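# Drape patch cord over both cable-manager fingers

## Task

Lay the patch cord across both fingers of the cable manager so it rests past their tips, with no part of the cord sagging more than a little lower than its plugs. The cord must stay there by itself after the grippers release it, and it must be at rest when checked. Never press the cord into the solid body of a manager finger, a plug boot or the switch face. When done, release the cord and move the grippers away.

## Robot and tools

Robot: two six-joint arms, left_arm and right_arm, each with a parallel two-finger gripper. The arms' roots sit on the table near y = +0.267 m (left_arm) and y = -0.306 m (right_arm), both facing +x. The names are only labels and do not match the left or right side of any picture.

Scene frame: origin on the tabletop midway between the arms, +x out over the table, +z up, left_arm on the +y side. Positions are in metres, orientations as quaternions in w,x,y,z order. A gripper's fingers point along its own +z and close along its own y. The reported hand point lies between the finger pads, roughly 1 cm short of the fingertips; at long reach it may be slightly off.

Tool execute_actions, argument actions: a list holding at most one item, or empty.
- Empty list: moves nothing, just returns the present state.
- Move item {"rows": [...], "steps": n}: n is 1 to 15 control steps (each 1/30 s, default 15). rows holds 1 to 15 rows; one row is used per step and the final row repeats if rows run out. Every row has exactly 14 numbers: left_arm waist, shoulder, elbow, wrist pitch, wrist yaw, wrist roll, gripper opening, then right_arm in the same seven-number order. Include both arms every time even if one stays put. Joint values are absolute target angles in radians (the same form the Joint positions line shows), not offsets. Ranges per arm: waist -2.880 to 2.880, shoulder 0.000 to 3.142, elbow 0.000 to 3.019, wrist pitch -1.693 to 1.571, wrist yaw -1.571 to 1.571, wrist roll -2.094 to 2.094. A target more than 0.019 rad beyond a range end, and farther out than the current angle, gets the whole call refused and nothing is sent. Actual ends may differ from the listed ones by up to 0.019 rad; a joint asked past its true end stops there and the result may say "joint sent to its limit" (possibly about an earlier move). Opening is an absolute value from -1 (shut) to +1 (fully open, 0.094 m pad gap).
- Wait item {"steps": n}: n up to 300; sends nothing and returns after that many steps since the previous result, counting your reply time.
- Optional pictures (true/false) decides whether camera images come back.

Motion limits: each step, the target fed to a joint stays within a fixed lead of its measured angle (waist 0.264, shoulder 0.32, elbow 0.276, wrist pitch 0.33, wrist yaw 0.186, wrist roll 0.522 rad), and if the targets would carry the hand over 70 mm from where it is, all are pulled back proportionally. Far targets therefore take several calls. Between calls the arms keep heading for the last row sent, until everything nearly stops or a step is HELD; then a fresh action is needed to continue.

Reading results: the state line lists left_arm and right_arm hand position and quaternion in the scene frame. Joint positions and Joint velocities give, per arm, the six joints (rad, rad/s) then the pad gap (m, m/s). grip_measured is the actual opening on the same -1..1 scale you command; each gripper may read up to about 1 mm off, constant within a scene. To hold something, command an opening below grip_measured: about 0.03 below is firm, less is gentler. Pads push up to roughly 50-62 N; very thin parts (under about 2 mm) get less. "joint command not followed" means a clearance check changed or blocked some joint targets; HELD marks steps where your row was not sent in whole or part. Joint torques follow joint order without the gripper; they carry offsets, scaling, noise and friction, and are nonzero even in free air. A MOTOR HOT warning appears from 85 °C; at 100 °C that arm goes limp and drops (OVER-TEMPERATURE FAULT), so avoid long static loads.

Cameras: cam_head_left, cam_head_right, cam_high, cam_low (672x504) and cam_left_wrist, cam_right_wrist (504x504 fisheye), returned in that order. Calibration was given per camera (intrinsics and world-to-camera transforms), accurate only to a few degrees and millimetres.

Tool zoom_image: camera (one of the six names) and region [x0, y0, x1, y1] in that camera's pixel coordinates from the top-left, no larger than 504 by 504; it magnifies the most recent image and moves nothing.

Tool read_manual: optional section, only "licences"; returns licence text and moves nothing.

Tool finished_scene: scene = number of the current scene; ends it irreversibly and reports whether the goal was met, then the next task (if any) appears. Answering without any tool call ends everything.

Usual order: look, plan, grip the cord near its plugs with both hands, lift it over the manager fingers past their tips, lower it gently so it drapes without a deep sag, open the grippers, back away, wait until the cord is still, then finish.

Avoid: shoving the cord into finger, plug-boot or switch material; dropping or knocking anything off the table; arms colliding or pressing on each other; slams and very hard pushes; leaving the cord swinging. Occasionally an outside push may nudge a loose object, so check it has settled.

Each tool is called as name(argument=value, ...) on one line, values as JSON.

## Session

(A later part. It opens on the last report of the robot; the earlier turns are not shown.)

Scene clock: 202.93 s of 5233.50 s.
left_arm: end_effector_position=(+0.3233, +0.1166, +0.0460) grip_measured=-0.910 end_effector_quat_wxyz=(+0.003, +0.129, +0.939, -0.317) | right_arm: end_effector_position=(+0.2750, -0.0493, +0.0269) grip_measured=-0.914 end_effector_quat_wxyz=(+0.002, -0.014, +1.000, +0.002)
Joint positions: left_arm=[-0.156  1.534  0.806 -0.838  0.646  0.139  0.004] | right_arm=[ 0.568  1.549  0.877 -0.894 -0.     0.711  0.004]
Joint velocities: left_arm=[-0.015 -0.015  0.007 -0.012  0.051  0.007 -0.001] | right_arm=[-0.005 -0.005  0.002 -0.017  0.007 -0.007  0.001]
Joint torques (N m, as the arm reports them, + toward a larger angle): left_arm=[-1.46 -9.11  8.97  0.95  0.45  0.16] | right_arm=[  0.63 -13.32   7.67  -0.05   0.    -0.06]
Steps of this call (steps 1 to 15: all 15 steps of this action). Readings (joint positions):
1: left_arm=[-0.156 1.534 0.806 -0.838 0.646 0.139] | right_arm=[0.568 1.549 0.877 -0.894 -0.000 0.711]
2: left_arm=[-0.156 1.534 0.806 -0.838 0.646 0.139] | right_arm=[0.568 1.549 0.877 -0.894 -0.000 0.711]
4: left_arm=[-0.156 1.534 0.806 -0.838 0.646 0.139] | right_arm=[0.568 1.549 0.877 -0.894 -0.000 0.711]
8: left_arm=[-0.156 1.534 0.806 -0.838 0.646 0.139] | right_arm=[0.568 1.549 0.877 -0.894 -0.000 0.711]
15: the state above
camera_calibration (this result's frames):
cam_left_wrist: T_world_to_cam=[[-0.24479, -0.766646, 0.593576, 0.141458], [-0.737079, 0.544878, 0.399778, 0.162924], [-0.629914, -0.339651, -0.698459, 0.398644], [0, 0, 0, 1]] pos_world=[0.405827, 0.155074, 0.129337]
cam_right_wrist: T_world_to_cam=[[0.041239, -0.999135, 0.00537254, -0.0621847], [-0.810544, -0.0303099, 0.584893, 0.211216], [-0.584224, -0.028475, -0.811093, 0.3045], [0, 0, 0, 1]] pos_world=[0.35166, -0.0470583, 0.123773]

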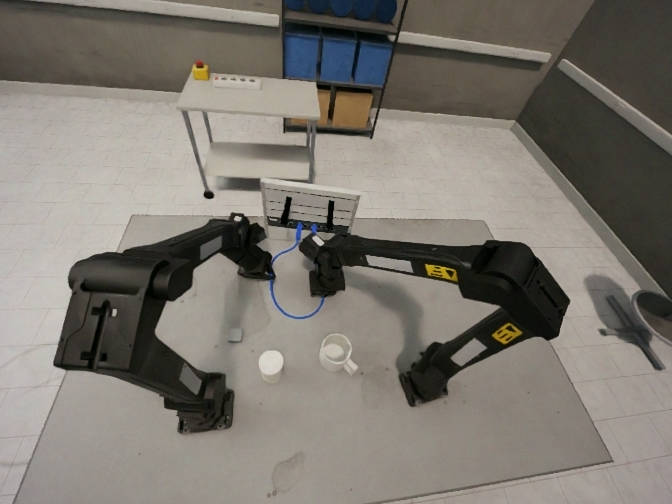

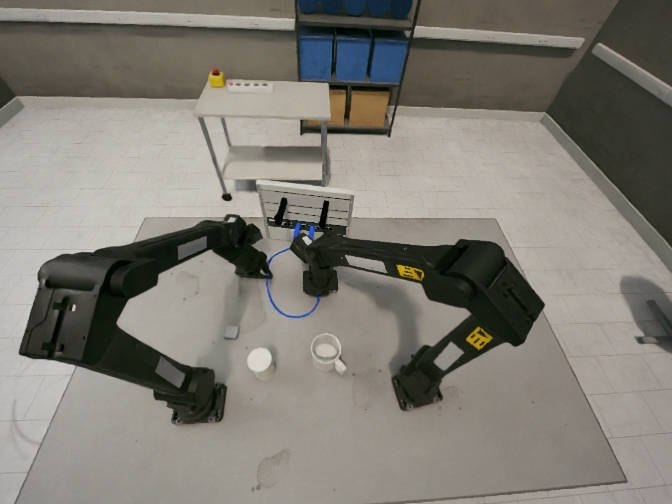

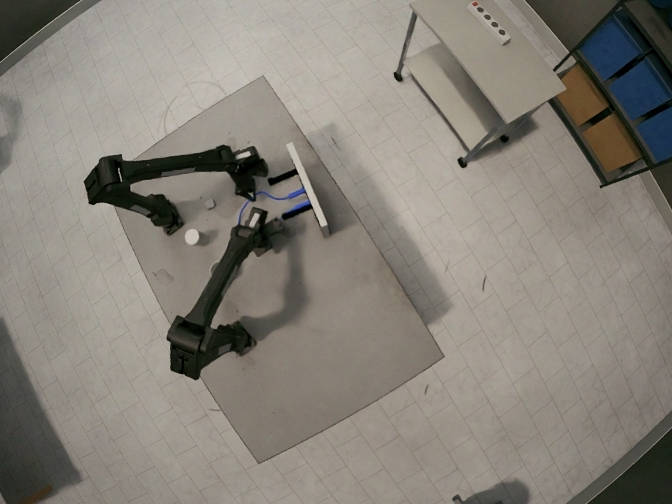

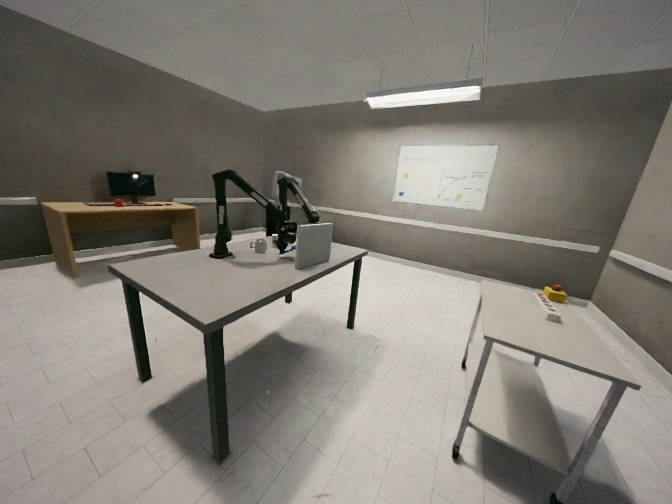

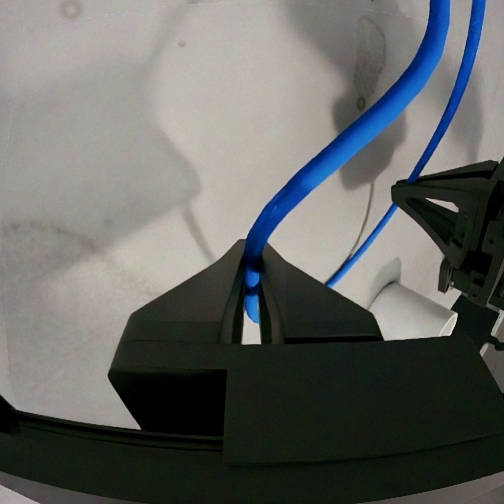

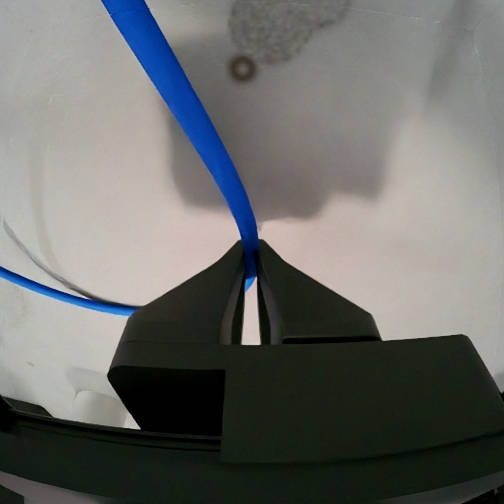

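execute_actions(actions=[{"rows":[[-0.17,1.535,0.842,-0.843,0.66,0.045,-0.935,0.52,1.527,0.884,-0.92,-0.075,0.725,-0.945],[-0.17,1.526,0.854,-0.862,0.67,-0.06,-0.935,0.474,1.518,0.893,-0.932,-0.15,0.75,-0.945],[-0.17,1.516,0.866,-0.882,0.68,-0.165,-0.935,0.428,1.51,0.903,-0.943,-0.225,0.775,-0.945],[-0.17,1.507,0.878,-0.902,0.69,-0.27,-0.935,0.383,1.50,0.912,-0.954,-0.3,0.8,-0.945],[-0.17,1.497,0.89,-0.921,0.70,-0.375,-0.935,0.337,1.492,0.922,-0.965,-0.375,0.825,-0.945],[-0.17,1.488,0.902,-0.941,0.71,-0.48,-0.935,0.292,1.484,0.932,-0.976,-0.45,0.85,-0.945],[-0.168,1.478,0.914,-0.961,0.72,-0.585,-0.935,0.246,1.475,0.941,-0.987,-0.525,0.875,-0.945],[-0.167,1.469,0.926,-0.98,0.73,-0.69,-0.935,0.2,1.467,0.951,-0.998,-0.6,0.9,-0.945],[-0.166,1.459,0.938,-1.0,0.74,-0.795,-0.935,0.155,1.458,0.96,-1.009,-0.675,0.925,-0.945],[-0.165,1.45,0.95,-1.02,0.75,-0.9,-0.935,0.11,1.45,0.97,-1.02,-0.75,0.95,-0.945]],"steps":15}], pictures=false)

execute_actions(actions=[{"steps":20}])

Scene clock: 220.60 s of 5233.50 s.
left_arm: end_effector_position=(+0.3392, +0.1010, +0.1237) grip_measured=-0.910 end_effector_quat_wxyz=(-0.140, -0.281, +0.887, -0.338) | right_arm: end_effector_position=(+0.3310, -0.1005, +0.1117) grip_measured=-0.914 end_effector_quat_wxyz=(-0.192, +0.296, +0.884, +0.307)
Joint positions: left_arm=[-0.156  1.442  0.918 -1.004  0.748 -0.762  0.004] | right_arm=[ 0.078  1.47   0.914 -1.    -0.741  0.902  0.004]
Joint velocities: left_arm=[ 0.005 -0.122  0.046 -0.032  0.007 -0.857 -0.   ] | right_arm=[-0.425 -0.054  0.12  -0.042 -0.066  0.271  0.   ]
Joint torques (N m, as the arm reports them, + toward a larger angle): left_arm=[-0.83 -8.8  10.26 -0.07  0.42  0.  ] | right_arm=[  5.26 -11.84  12.91  -0.09  -0.68   0.15]
Steps of this call (steps 1 to 15: the robot went on to your last target; steps 16 to 90: nothing new was sent; then 14.17 s passed at rest; steps 91 to 105: all 15 steps of this action). Readings (joint positions):
91: left_arm=[-0.156 1.534 0.806 -0.838 0.651 0.125] | right_arm=[0.563 1.549 0.877 -0.896 -0.038 0.711]
92: left_arm=[-0.156 1.534 0.807 -0.841 0.659 0.094] | right_arm=[0.550 1.548 0.878 -0.896 -0.092 0.715]
94: left_arm=[-0.156 1.533 0.814 -0.863 0.678 -0.011] | right_arm=[0.491 1.539 0.881 -0.908 -0.243 0.734]
98: left_arm=[-0.156 1.510 0.850 -0.935 0.717 -0.320] | right_arm=[0.381 1.499 0.880 -0.952 -0.521 0.796]
105: the state above

Scene clock: 221.27 s of 5233.50 s.
left_arm: end_effector_position=(+0.3387, +0.1010, +0.1245) grip_measured=-0.910 end_effector_quat_wxyz=(-0.161, -0.336, +0.868, -0.328) | right_arm: end_effector_position=(+0.3239, -0.0887, +0.1145) grip_measured=-0.914 end_effector_quat_wxyz=(-0.203, +0.297, +0.882, +0.303)
Joint positions: left_arm=[-0.156  1.441  0.919 -1.008  0.748 -0.886  0.004] | right_arm=[ 0.111  1.467  0.917 -1.006 -0.747  0.937  0.004]
Joint velocities: left_arm=[ 0.005 -0.005  0.002 -0.012 -0.11  -0.022 -0.   ] | right_arm=[-0.005 -0.015  0.002 -0.012 -0.037  0.037  0.001]
Joint torques (N m, as the arm reports them, + toward a larger angle): left_arm=[-0.98 -9.27 10.55 -0.01  0.39 -0.02] | right_arm=[  0.58 -12.53  13.24   0.19  -0.55   0.15]
Steps of this call (steps 1 to 20: the robot went on to your last target). Readings (joint positions):
1: left_arm=[-0.156 1.440 0.919 -1.004 0.748 -0.787] | right_arm=[0.071 1.468 0.916 -1.001 -0.742 0.909]
2: left_arm=[-0.156 1.440 0.919 -1.006 0.748 -0.807] | right_arm=[0.071 1.467 0.917 -1.001 -0.744 0.915]
4: left_arm=[-0.156 1.441 0.919 -1.008 0.748 -0.836] | right_arm=[0.086 1.467 0.917 -1.004 -0.746 0.923]
8: left_arm=[-0.156 1.441 0.919 -1.008 0.748 -0.867] | right_arm=[0.110 1.467 0.917 -1.006 -0.747 0.932]
20: the state above
camera_calibration (this result's frames):
cam_left_wrist: T_world_to_cam=[[0.687856, -0.56169, 0.459736, -0.233182], [-0.548047, 0.013385, 0.83634, 0.0867212], [-0.475918, -0.827239, -0.298626, 0.405193], [0, 0, 0, 1]] pos_world=[0.400762, 0.203055, 0.155675]
cam_right_wrist: T_world_to_cam=[[-0.635788, -0.650752, -0.415085, 0.194379], [-0.497919, -0.0651299, 0.864774, 0.0620052], [-0.589788, 0.756492, -0.282613, 0.413911], [0, 0, 0, 1]] pos_world=[0.398577, -0.182589, 0.14404]

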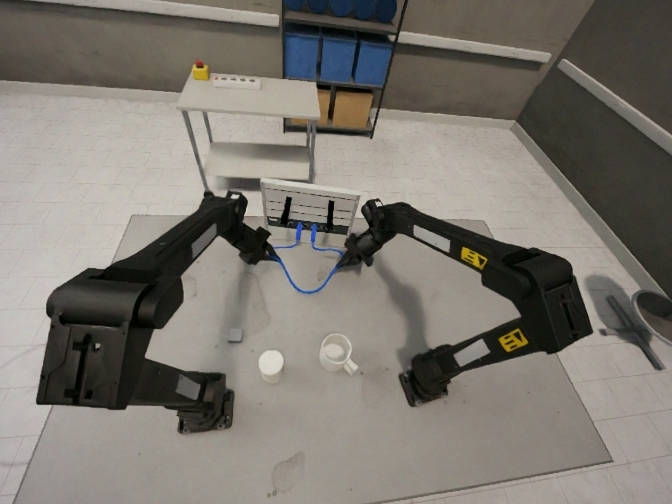

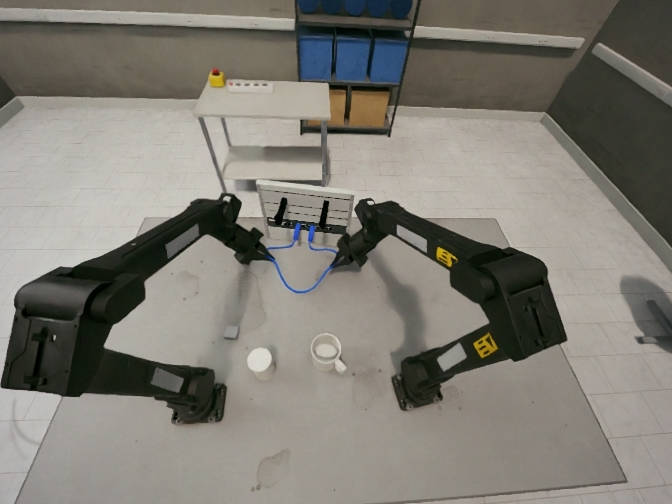

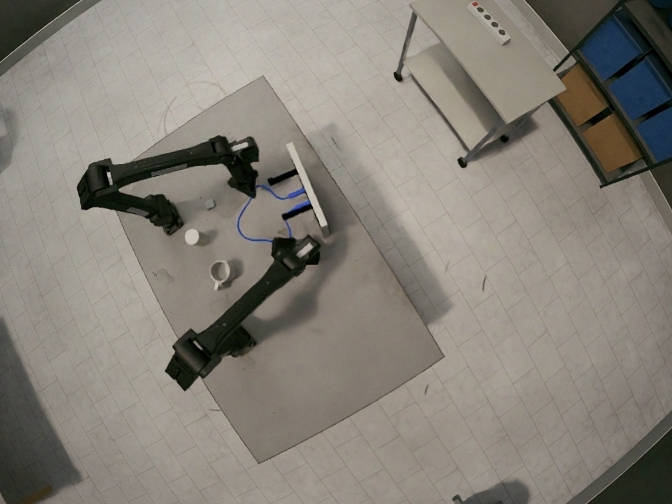

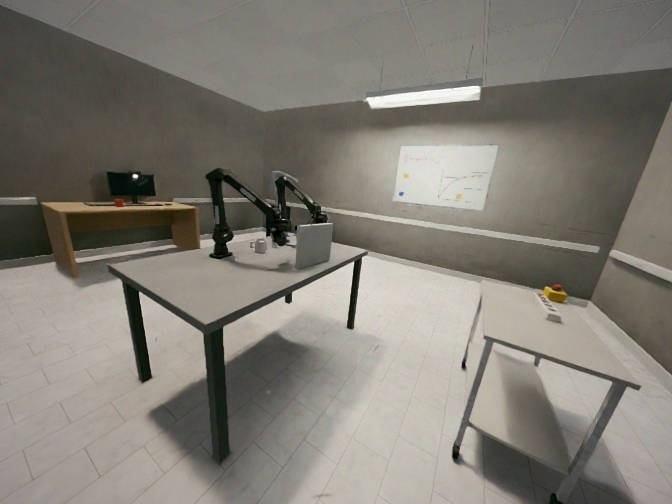

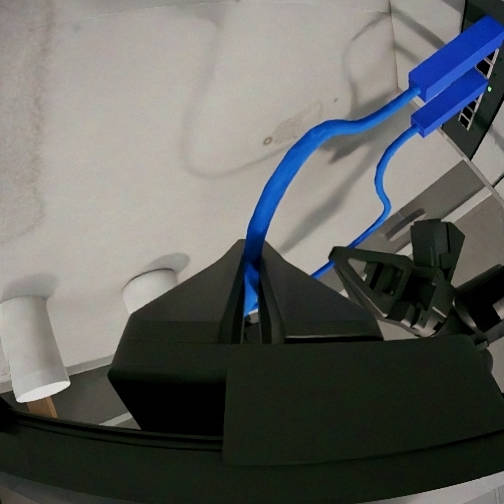

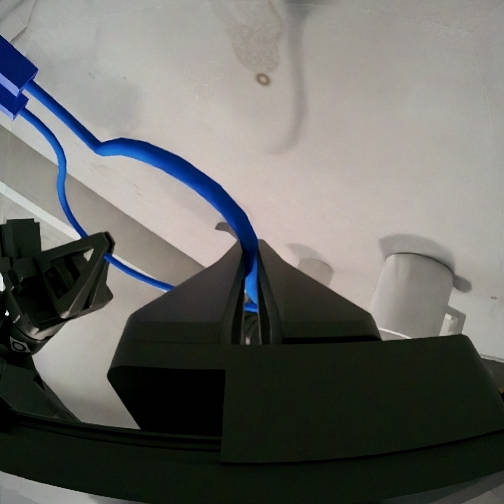

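execute_actions(actions=[{"rows":[[-0.154,1.453,0.972,-1.043,0.775,-0.963,-0.935,0.096,1.452,0.99,-1.043,-0.775,1.013,-0.945],[-0.143,1.457,0.994,-1.066,0.8,-1.026,-0.935,0.082,1.453,1.01,-1.066,-0.8,1.076,-0.945],[-0.132,1.46,1.016,-1.09,0.825,-1.089,-0.935,0.068,1.455,1.03,-1.09,-0.825,1.139,-0.945],[-0.121,1.464,1.038,-1.113,0.85,-1.152,-0.935,0.054,1.456,1.05,-1.113,-0.85,1.202,-0.945],[-0.11,1.467,1.06,-1.136,0.875,-1.215,-0.935,0.04,1.458,1.07,-1.136,-0.875,1.265,-0.945],[-0.099,1.471,1.082,-1.159,0.9,-1.278,-0.935,0.026,1.459,1.09,-1.159,-0.9,1.328,-0.945],[-0.088,1.474,1.104,-1.182,0.925,-1.341,-0.935,0.012,1.461,1.11,-1.182,-0.925,1.391,-0.945],[-0.077,1.478,1.126,-1.206,0.95,-1.404,-0.935,-0.002,1.462,1.13,-1.206,-0.95,1.454,-0.945],[-0.066,1.481,1.148,-1.229,0.975,-1.467,-0.935,-0.016,1.464,1.15,-1.229,-0.975,1.517,-0.945],[-0.055,1.485,1.17,-1.252,1.0,-1.53,-0.935,-0.03,1.465,1.17,-1.252,-1.0,1.58,-0.945]],"steps":15}], pictures=false)

execute_actions(actions=[{"steps":25}])

zoom_image(camera="cam_head_left", region=[230,160,390,280])

Scene clock: 243.80 s of 5233.50 s.
left_arm: end_effector_position=(+0.3829, +0.1018, +0.2061) grip_measured=-0.910 end_effector_quat_wxyz=(-0.330, -0.567, +0.673, -0.342) | right_arm: end_effector_position=(+0.3788, -0.1057, +0.2176) grip_measured=-0.914 end_effector_quat_wxyz=(-0.346, +0.547, +0.688, +0.329)
Joint positions: left_arm=[-0.077  1.496  1.123 -1.223  0.99  -1.439  0.004] | right_arm=[-0.03   1.467  1.122 -1.221 -0.995  1.489  0.004]
Joint velocities: left_arm=[-0.015  0.073  0.012 -0.217  0.022 -0.535 -0.   ] | right_arm=[ 0.044  0.024  0.007 -0.105 -0.051  0.462  0.001]
Joint torques (N m, as the arm reports them, + toward a larger angle): left_arm=[  2.81 -12.96  12.16  -0.19   0.71  -0.13] | right_arm=[ -0.04 -12.5   13.77  -0.73  -0.74   0.12]
Steps of this call (steps 1 to 15: the robot went on to your last target; steps 16 to 190: nothing new was sent; then 15.70 s passed at rest; steps 191 to 205: all 15 steps of this action). Readings (joint positions):
191: left_arm=[-0.156 1.441 0.920 -1.013 0.760 -0.898] | right_arm=[0.110 1.467 0.917 -1.011 -0.760 0.948]
192: left_arm=[-0.156 1.443 0.923 -1.026 0.780 -0.919] | right_arm=[0.107 1.467 0.920 -1.023 -0.780 0.969]
194: left_arm=[-0.154 1.449 0.945 -1.065 0.828 -0.985] | right_arm=[0.093 1.467 0.937 -1.063 -0.828 1.036]
198: left_arm=[-0.122 1.467 1.032 -1.153 0.928 -1.174] | right_arm=[0.035 1.467 1.015 -1.151 -0.928 1.225]
205: the state above

Scene clock: 244.63 s of 5233.50 s.
left_arm: end_effector_position=(+0.3815, +0.1016, +0.2056) grip_measured=-0.910 end_effector_quat_wxyz=(-0.347, -0.593, +0.649, -0.326) | right_arm: end_effector_position=(+0.3768, -0.1041, +0.2162) grip_measured=-0.914 end_effector_quat_wxyz=(-0.362, +0.573, +0.666, +0.311)
Joint positions: left_arm=[-0.077  1.498  1.123 -1.232  0.992 -1.514  0.004] | right_arm=[-0.025  1.47   1.122 -1.229 -0.995  1.564  0.004]
Joint velocities: left_arm=[-0.005 -0.005 -0.002  0.007 -0.095  0.022  0.001] | right_arm=[-0.015  0.005  0.002  0.022  0.037 -0.007  0.001]
Joint torques (N m, as the arm reports them, + toward a larger angle): left_arm=[  1.55 -12.31  12.    -0.52   0.7   -0.1 ] | right_arm=[  0.11 -12.65  13.42  -0.27  -0.75   0.22]
Steps of this call (steps 1 to 25: the robot went on to your last target). Readings (joint positions):
1: left_arm=[-0.077 1.497 1.123 -1.228 0.991 -1.455] | right_arm=[-0.028 1.469 1.122 -1.224 -0.995 1.505]
2: left_arm=[-0.077 1.498 1.123 -1.230 0.992 -1.467] | right_arm=[-0.026 1.470 1.122 -1.226 -0.995 1.517]
4: left_arm=[-0.077 1.498 1.123 -1.232 0.992 -1.484] | right_arm=[-0.025 1.470 1.122 -1.229 -0.995 1.534]
8: left_arm=[-0.077 1.498 1.123 -1.232 0.992 -1.502] | right_arm=[-0.025 1.470 1.122 -1.229 -0.995 1.552]
25: the state above
camera_calibration (this result's frames):
cam_left_wrist: T_world_to_cam=[[0.996266, -0.0856651, 0.0107666, -0.373282], [-0.0063082, 0.0521463, 0.99862, -0.20164], [-0.0861082, -0.994958, 0.0514112, 0.246617], [0, 0, 0, 1]] pos_world=[0.391852, 0.223911, 0.192702]
cam_right_wrist: T_world_to_cam=[[-0.986504, -0.163662, -0.00502519, 0.354351], [0.00355041, -0.0520636, 0.998637, -0.217075], [-0.163701, 0.985142, 0.051942, 0.276463], [0, 0, 0, 1]] pos_world=[0.395596, -0.225663, 0.2042]

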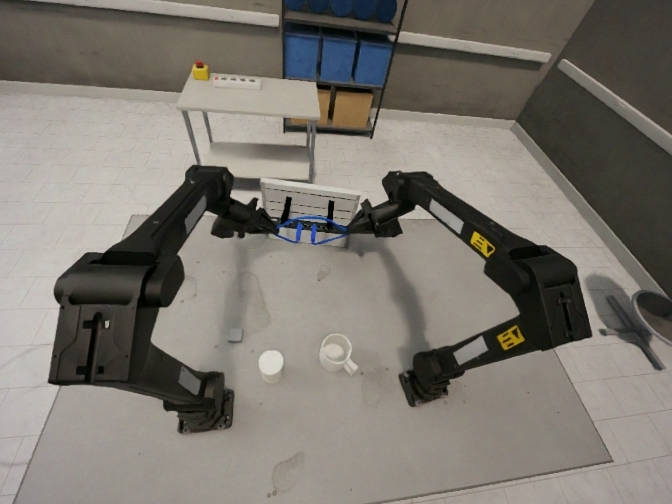

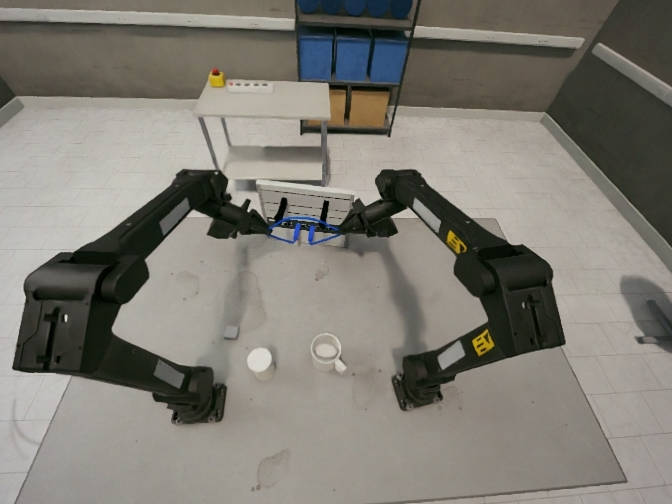

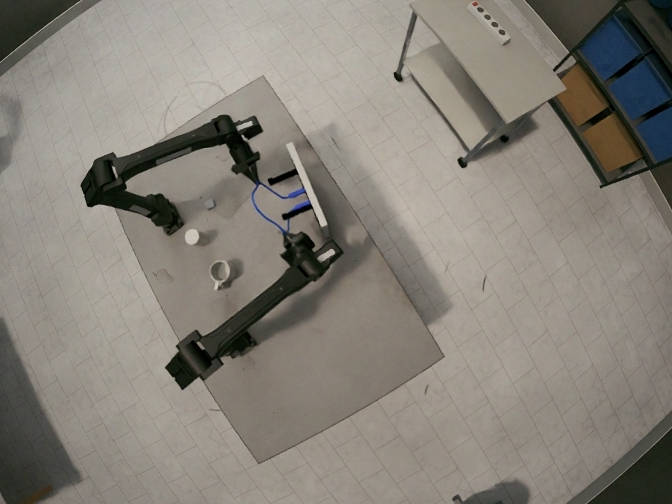

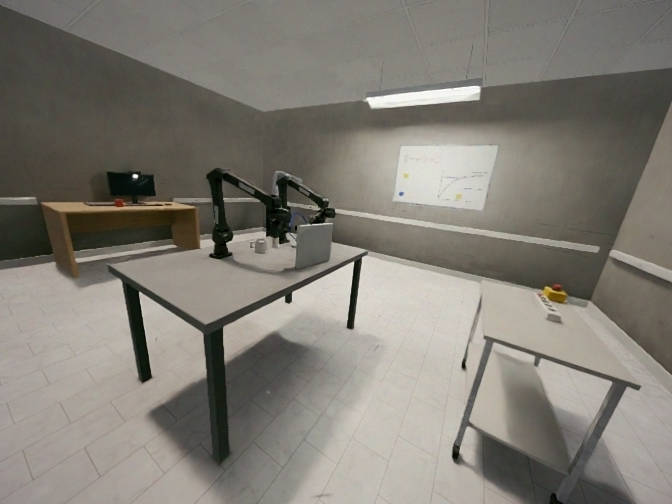

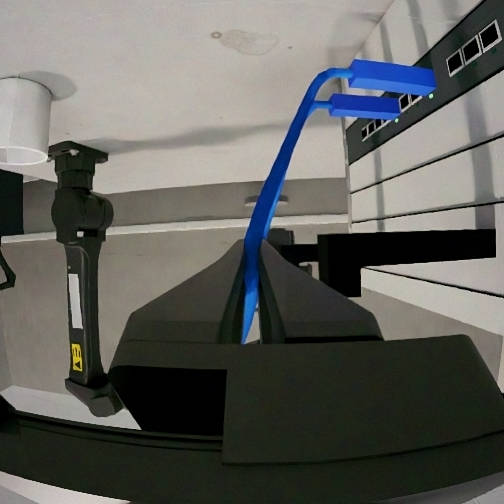

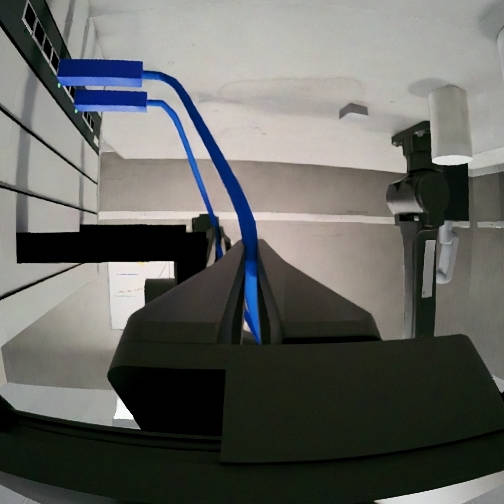

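Region (230, 160, 390, 280) of cam_head_left's 672x504 image, scaled by 3.150, with more detail than that image has; it fills the top 378 rows of this view, and the rest is white.

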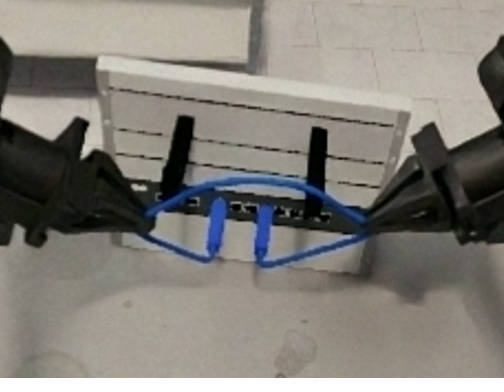

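zoom_image(camera="cam_low", region=[250,180,350,260])

zoom_image(camera="cam_high", region=[220,140,360,260])

Region (250, 180, 350, 260) of cam_low's 672x504 image, scaled by 5.040, with more detail than that image has; it fills the top 403 rows of this view, and the rest is white.

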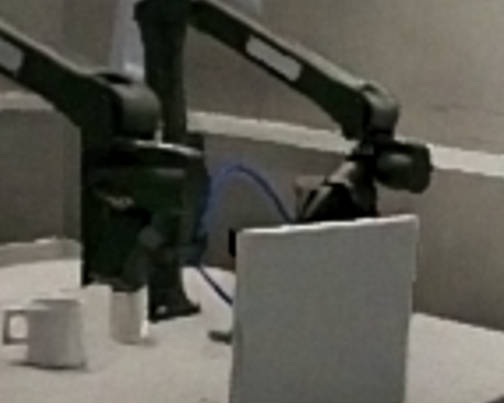

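Region (220, 140, 360, 260) of cam_high's 672x504 image, scaled by 3.600, with more detail than that image has; it fills the top 432 rows of this view, and the rest is white.

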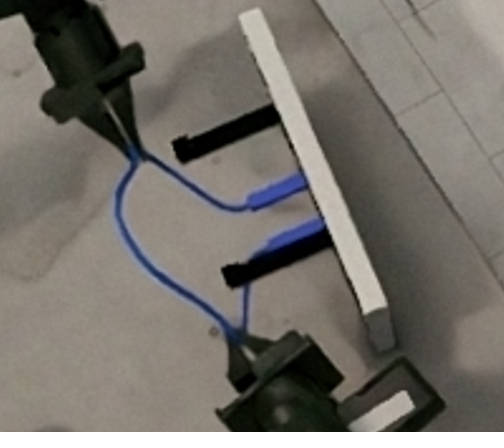

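execute_actions(actions=[{"rows":[[-0.075,1.50,1.185,-1.25,1.0,-1.53,-0.935,-0.03,1.478,1.185,-1.248,-1.0,1.58,-0.945],[-0.075,1.515,1.203,-1.253,1.0,-1.53,-0.935,-0.03,1.49,1.20,-1.25,-1.0,1.58,-0.945],[-0.075,1.53,1.221,-1.256,1.0,-1.53,-0.935,-0.03,1.502,1.215,-1.253,-1.0,1.58,-0.945],[-0.075,1.545,1.239,-1.259,1.0,-1.53,-0.935,-0.03,1.514,1.23,-1.255,-1.0,1.58,-0.945],[-0.075,1.56,1.257,-1.262,1.0,-1.53,-0.935,-0.03,1.526,1.245,-1.258,-1.0,1.58,-0.945],[-0.075,1.57,1.272,-1.265,1.0,-1.53,-0.935,-0.03,1.535,1.255,-1.26,-1.0,1.58,-0.945]],"steps":15}], pictures=false)

execute_actions(actions=[{"steps":15}])

zoom_image(camera="cam_head_left", region=[230,160,390,280])

zoom_image(camera="cam_high", region=[220,140,360,260])

Scene clock: 289.03 s of 5233.50 s.
left_arm: end_effector_position=(+0.4145, +0.0996, +0.2116) grip_measured=-0.910 end_effector_quat_wxyz=(-0.346, -0.593, +0.649, -0.329) | right_arm: end_effector_position=(+0.3989, -0.1007, +0.2150) grip_measured=-0.914 end_effector_quat_wxyz=(-0.367, +0.576, +0.663, +0.307)
Joint positions: left_arm=[-0.077  1.572  1.224 -1.252  0.995 -1.517  0.004] | right_arm=[-0.025  1.533  1.188 -1.244 -0.997  1.567  0.004]
Joint velocities: left_arm=[-0.015  0.005 -0.017  0.002  0.022 -0.051 -0.   ] | right_arm=[ 0.005  0.005 -0.027  0.002  0.051 -0.007 -0.001]
Joint torques (N m, as the arm reports them, + toward a larger angle): left_arm=[ -0.01 -12.53  12.2   -0.28   0.57  -0.07] | right_arm=[  0.72 -13.01  15.27  -0.1   -0.64   0.17]
Steps of this call (steps 1 to 15: the robot went on to your last target; steps 16 to 230: nothing new was sent; then 36.23 s passed at rest; steps 231 to 245: all 15 steps of this action). Readings (joint positions):
231: left_arm=[-0.077 1.498 1.123 -1.232 0.992 -1.515] | right_arm=[-0.025 1.471 1.122 -1.229 -0.995 1.564]
232: left_arm=[-0.077 1.501 1.126 -1.233 0.992 -1.515] | right_arm=[-0.025 1.473 1.123 -1.229 -0.995 1.564]
234: left_arm=[-0.077 1.516 1.145 -1.241 0.993 -1.515] | right_arm=[-0.025 1.484 1.130 -1.234 -0.995 1.565]
238: left_arm=[-0.077 1.563 1.214 -1.248 0.995 -1.516] | right_arm=[-0.025 1.524 1.175 -1.242 -0.996 1.566]
245: the state above

Scene clock: 289.53 s of 5233.50 s.
left_arm: end_effector_position=(+0.4145, +0.0996, +0.2116) grip_measured=-0.910 end_effector_quat_wxyz=(-0.346, -0.593, +0.649, -0.329) | right_arm: end_effector_position=(+0.3989, -0.1007, +0.2150) grip_measured=-0.914 end_effector_quat_wxyz=(-0.367, +0.576, +0.663, +0.307)
Joint positions: left_arm=[-0.077  1.572  1.224 -1.252  0.995 -1.518  0.004] | right_arm=[-0.025  1.533  1.188 -1.244 -0.997  1.568  0.004]
Joint velocities: left_arm=[-0.005 -0.005  0.007 -0.012 -0.037  0.007 -0.   ] | right_arm=[-0.015 -0.005 -0.012 -0.002 -0.022 -0.022  0.   ]
Joint torques (N m, as the arm reports them, + toward a larger angle): left_arm=[ -0.22 -12.1   12.45  -0.19   0.58  -0.08] | right_arm=[ -0.01 -12.68  15.11  -0.09  -0.65   0.15]
Steps of this call (steps 1 to 15: the robot went on to your last target). Readings (joint positions):
1: left_arm=[-0.077 1.572 1.224 -1.252 0.995 -1.517] | right_arm=[-0.025 1.533 1.188 -1.244 -0.997 1.567]
2: left_arm=[-0.077 1.572 1.224 -1.252 0.995 -1.517] | right_arm=[-0.025 1.533 1.188 -1.244 -0.997 1.567]
4: left_arm=[-0.077 1.572 1.224 -1.252 0.995 -1.517] | right_arm=[-0.025 1.533 1.188 -1.244 -0.997 1.567]
8: left_arm=[-0.077 1.572 1.224 -1.252 0.995 -1.517] | right_arm=[-0.025 1.533 1.188 -1.244 -0.997 1.567]
15: the state above
All arms were judged still, so your last target was given up. Only a new action makes them travel on or press farther. Fingers that are still opening or closing keep moving.
camera_calibration (this result's frames):
cam_left_wrist: T_world_to_cam=[[0.996378, -0.0836598, 0.015232, -0.407594], [-0.0106166, 0.0553389, 0.998411, -0.205864], [-0.0843698, -0.994957, 0.0542502, 0.245823], [0, 0, 0, 1]] pos_world=[0.424672, 0.221877, 0.198409]
cam_right_wrist: T_world_to_cam=[[-0.986812, -0.161587, 0.00958032, 0.373946], [0.0182386, -0.0521848, 0.998471, -0.221654], [-0.16084, 0.985478, 0.0544437, 0.275067], [0, 0, 0, 1]] pos_world=[0.417298, -0.222215, 0.202757]

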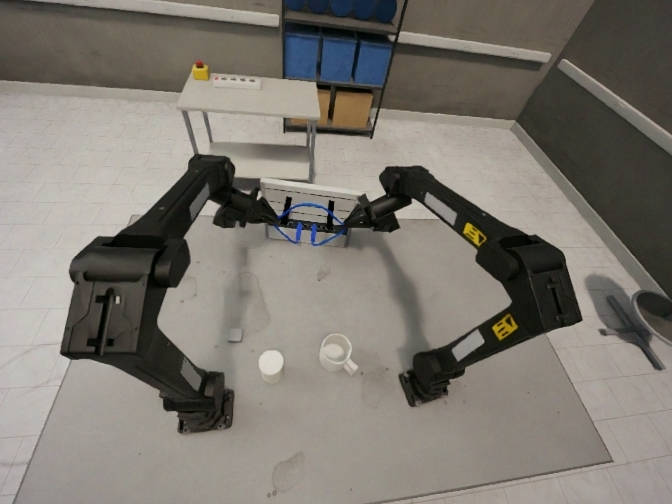

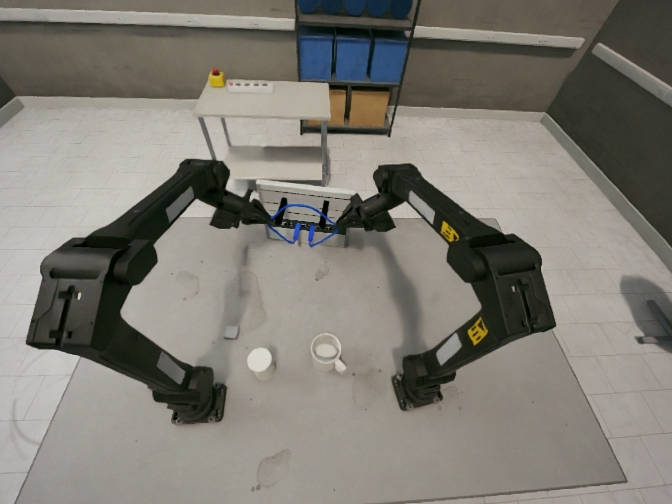

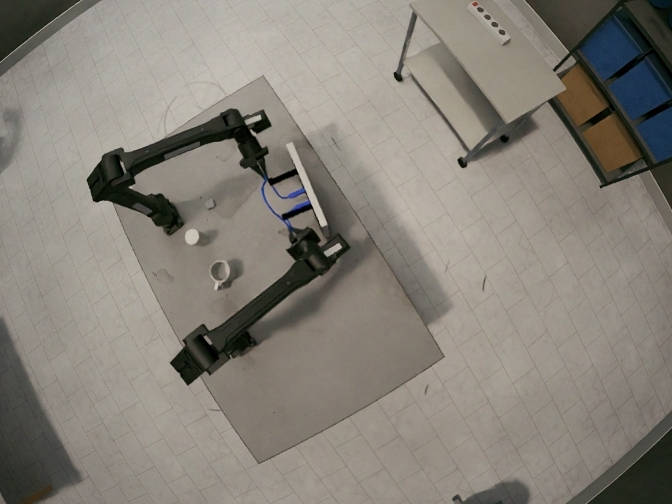

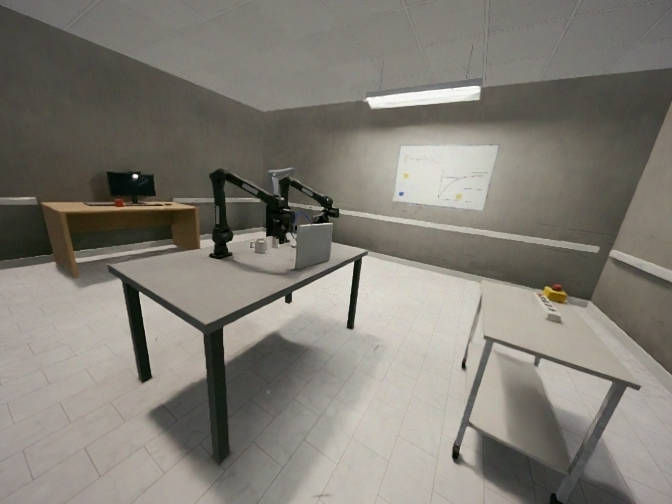

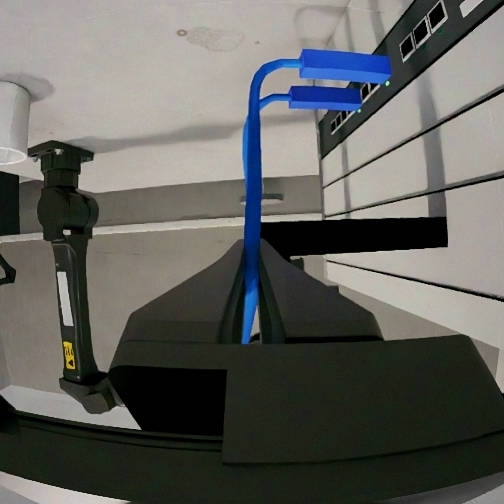

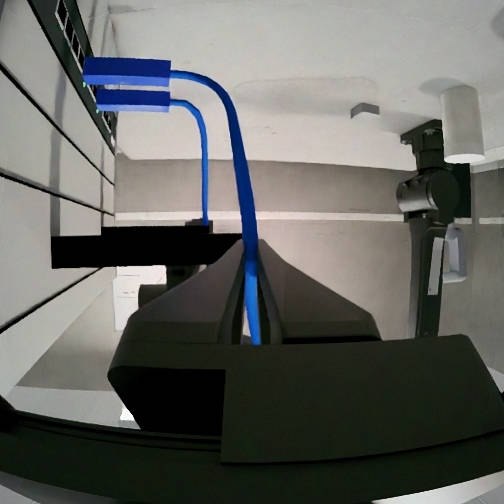

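Region (230, 160, 390, 280) of cam_head_left's 672x504 image, scaled by 3.150, with more detail than that image has; it fills the top 378 rows of this view, and the rest is white.

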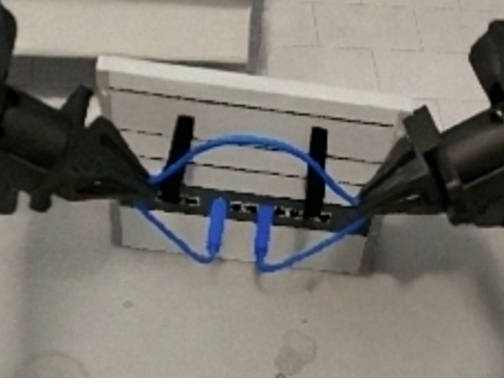

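Region (220, 140, 360, 260) of cam_high's 672x504 image, scaled by 3.600, with more detail than that image has; it fills the top 432 rows of this view, and the rest is white.

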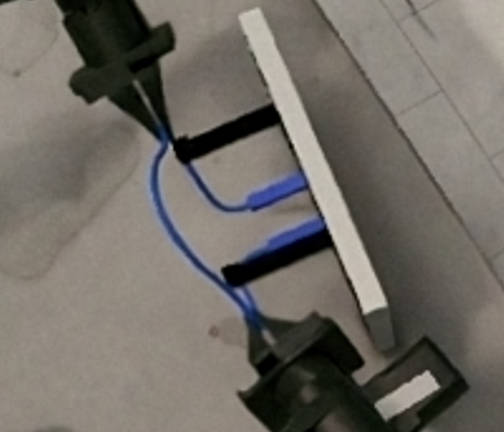

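execute_actions(actions=[{"rows":[[-0.075,1.585,1.29,-1.268,1.0,-1.53,-0.935,-0.033,1.55,1.275,-1.263,-1.0,1.58,-0.945],[-0.075,1.60,1.308,-1.271,1.0,-1.53,-0.935,-0.036,1.565,1.293,-1.266,-1.0,1.58,-0.945],[-0.075,1.615,1.326,-1.274,1.0,-1.53,-0.935,-0.039,1.58,1.311,-1.269,-1.0,1.58,-0.945],[-0.075,1.63,1.344,-1.277,1.0,-1.53,-0.935,-0.042,1.595,1.329,-1.272,-1.0,1.58,-0.945],[-0.075,1.645,1.36,-1.28,1.0,-1.53,-0.935,-0.045,1.61,1.345,-1.275,-1.0,1.58,-0.945],[-0.075,1.66,1.375,-1.283,1.0,-1.53,-0.935,-0.045,1.622,1.36,-1.278,-1.0,1.58,-0.945]],"steps":15}], pictures=false)

execute_actions(actions=[{"steps":15}])

zoom_image(camera="cam_head_left", region=[230,160,390,280])

zoom_image(camera="cam_high", region=[220,140,360,260])

Scene clock: 305.37 s of 5233.50 s.
left_arm: end_effector_position=(+0.4481, +0.0977, +0.2067) grip_measured=-0.910 end_effector_quat_wxyz=(-0.350, -0.595, +0.646, -0.325) | right_arm: end_effector_position=(+0.4375, -0.1000, +0.2170) grip_measured=-0.914 end_effector_quat_wxyz=(-0.364, +0.579, +0.660, +0.310)
Joint positions: left_arm=[-0.077  1.664  1.324 -1.271  0.997 -1.519  0.004] | right_arm=[-0.036  1.621  1.298 -1.263 -0.997  1.569  0.004]
Joint velocities: left_arm=[-0.005 -0.005  0.007 -0.007 -0.007 -0.037 -0.   ] | right_arm=[ 0.005 -0.005 -0.007  0.002 -0.022  0.037 -0.   ]
Joint torques (N m, as the arm reports them, + toward a larger angle): left_arm=[ -0.38 -14.69  12.51  -0.25   0.55  -0.07] | right_arm=[ -0.91 -14.19  14.61   0.02  -0.64   0.18]
Steps of this call (steps 1 to 200: nothing new was sent; then 8.67 s passed at rest; steps 201 to 215: all 15 steps of this action). Readings (joint positions):
201: left_arm=[-0.077 1.572 1.225 -1.253 0.995 -1.518] | right_arm=[-0.025 1.533 1.189 -1.245 -0.997 1.568]
202: left_arm=[-0.077 1.575 1.229 -1.256 0.995 -1.518] | right_arm=[-0.025 1.536 1.194 -1.248 -0.997 1.568]
204: left_arm=[-0.077 1.591 1.253 -1.263 0.995 -1.518] | right_arm=[-0.026 1.550 1.218 -1.255 -0.997 1.568]
208: left_arm=[-0.077 1.646 1.317 -1.268 0.995 -1.519] | right_arm=[-0.032 1.602 1.288 -1.261 -0.997 1.568]
215: the state above

Scene clock: 305.87 s of 5233.50 s.
left_arm: end_effector_position=(+0.4481, +0.0977, +0.2067) grip_measured=-0.910 end_effector_quat_wxyz=(-0.350, -0.595, +0.646, -0.325) | right_arm: end_effector_position=(+0.4375, -0.1000, +0.2170) grip_measured=-0.914 end_effector_quat_wxyz=(-0.364, +0.579, +0.660, +0.310)
Joint positions: left_arm=[-0.077  1.664  1.324 -1.271  0.997 -1.519  0.004] | right_arm=[-0.036  1.621  1.298 -1.263 -0.997  1.569  0.004]
Joint velocities: left_arm=[-0.005 -0.005  0.012 -0.012 -0.022  0.007 -0.   ] | right_arm=[ 0.005 -0.005  0.002 -0.007  0.007 -0.051  0.001]
Joint torques (N m, as the arm reports them, + toward a larger angle): left_arm=[ -0.17 -14.01  12.22  -0.16   0.54  -0.06] | right_arm=[ -0.12 -14.11  14.9   -0.1   -0.69   0.13]
Steps of this call (steps 1 to 15: the robot went on to your last target). Readings (joint positions):
1: left_arm=[-0.077 1.664 1.324 -1.271 0.997 -1.519] | right_arm=[-0.036 1.621 1.298 -1.263 -0.997 1.569]
2: left_arm=[-0.077 1.664 1.324 -1.271 0.997 -1.519] | right_arm=[-0.036 1.621 1.298 -1.263 -0.997 1.569]
4: left_arm=[-0.077 1.664 1.324 -1.271 0.997 -1.519] | right_arm=[-0.036 1.621 1.298 -1.263 -0.997 1.569]
8: left_arm=[-0.077 1.664 1.324 -1.271 0.997 -1.519] | right_arm=[-0.036 1.621 1.298 -1.263 -0.997 1.569]
15: the state above
All arms were judged still, so your last target was given up. Only a new action makes them travel on or press farther. Fingers that are still opening or closing keep moving.
camera_calibration (this result's frames):
cam_left_wrist: T_world_to_cam=[[0.996547, -0.0829802, 0.00288067, -0.438779], [0.00179259, 0.0561883, 0.998419, -0.206169], [-0.0830109, -0.994966, 0.056143, 0.246035], [0, 0, 0, 1]] pos_world=[0.458057, 0.21997, 0.193294]
cam_right_wrist: T_world_to_cam=[[-0.988567, -0.150628, 0.00678249, 0.414539], [0.0149462, -0.0531319, 0.998476, -0.222944], [-0.150038, 0.987162, 0.0547758, 0.275878], [0, 0, 0, 1]] pos_world=[0.454524, -0.22174, 0.204681]

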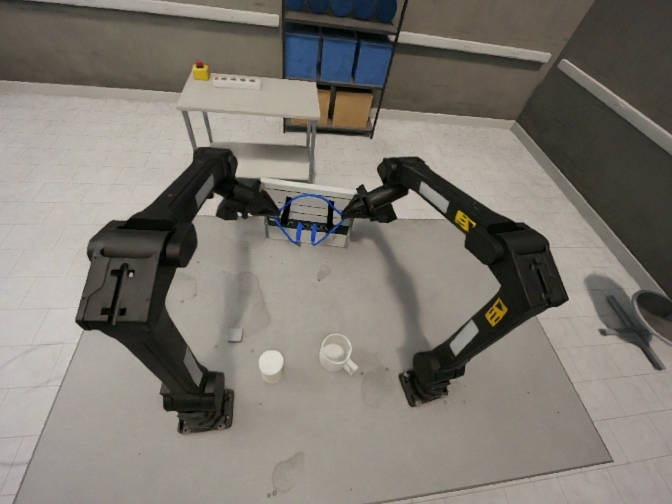

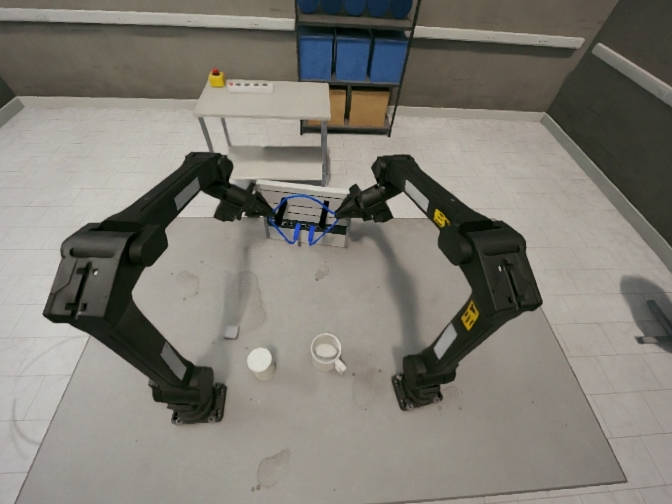

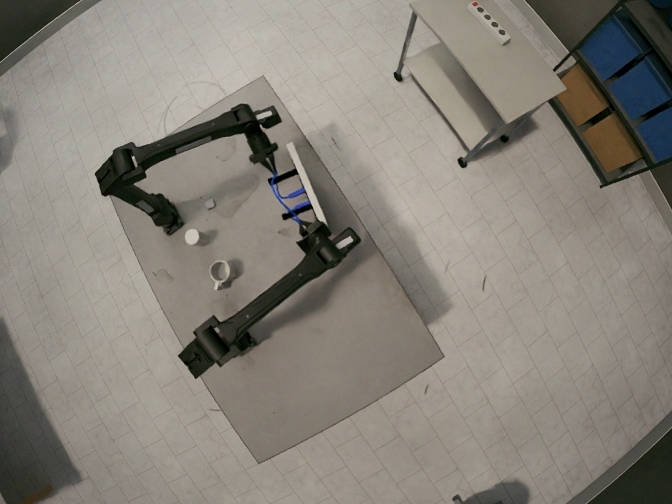

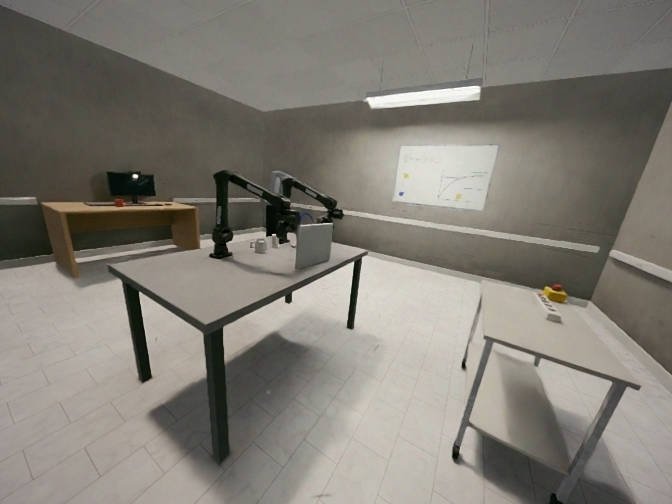

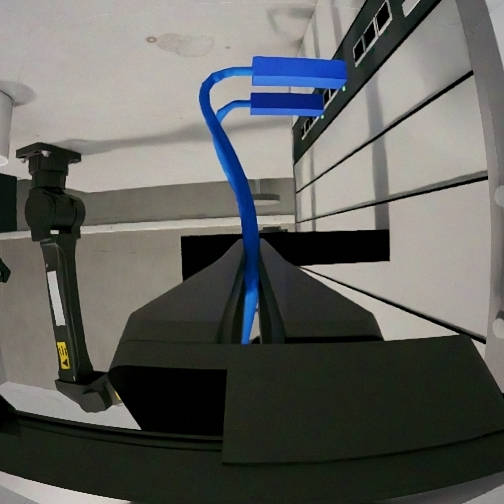

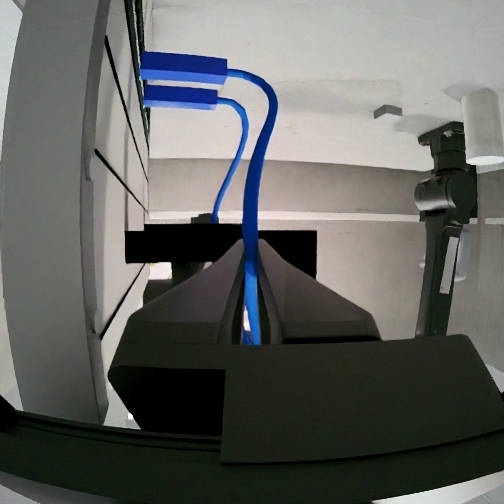

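Region (230, 160, 390, 280) of cam_head_left's 672x504 image, scaled by 3.150, with more detail than that image has; it fills the top 378 rows of this view, and the rest is white.

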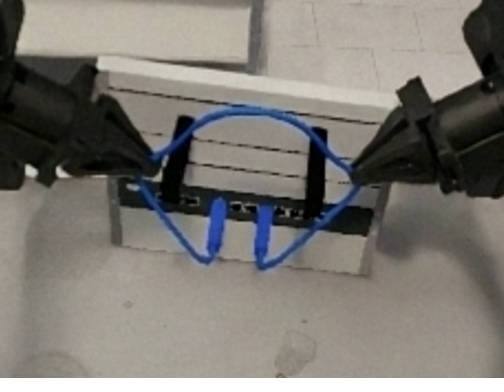

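Region (220, 140, 360, 260) of cam_high's 672x504 image, scaled by 3.600, with more detail than that image has; it fills the top 432 rows of this view, and the rest is white.

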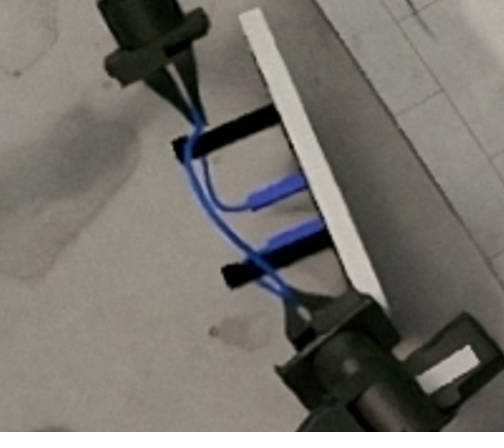

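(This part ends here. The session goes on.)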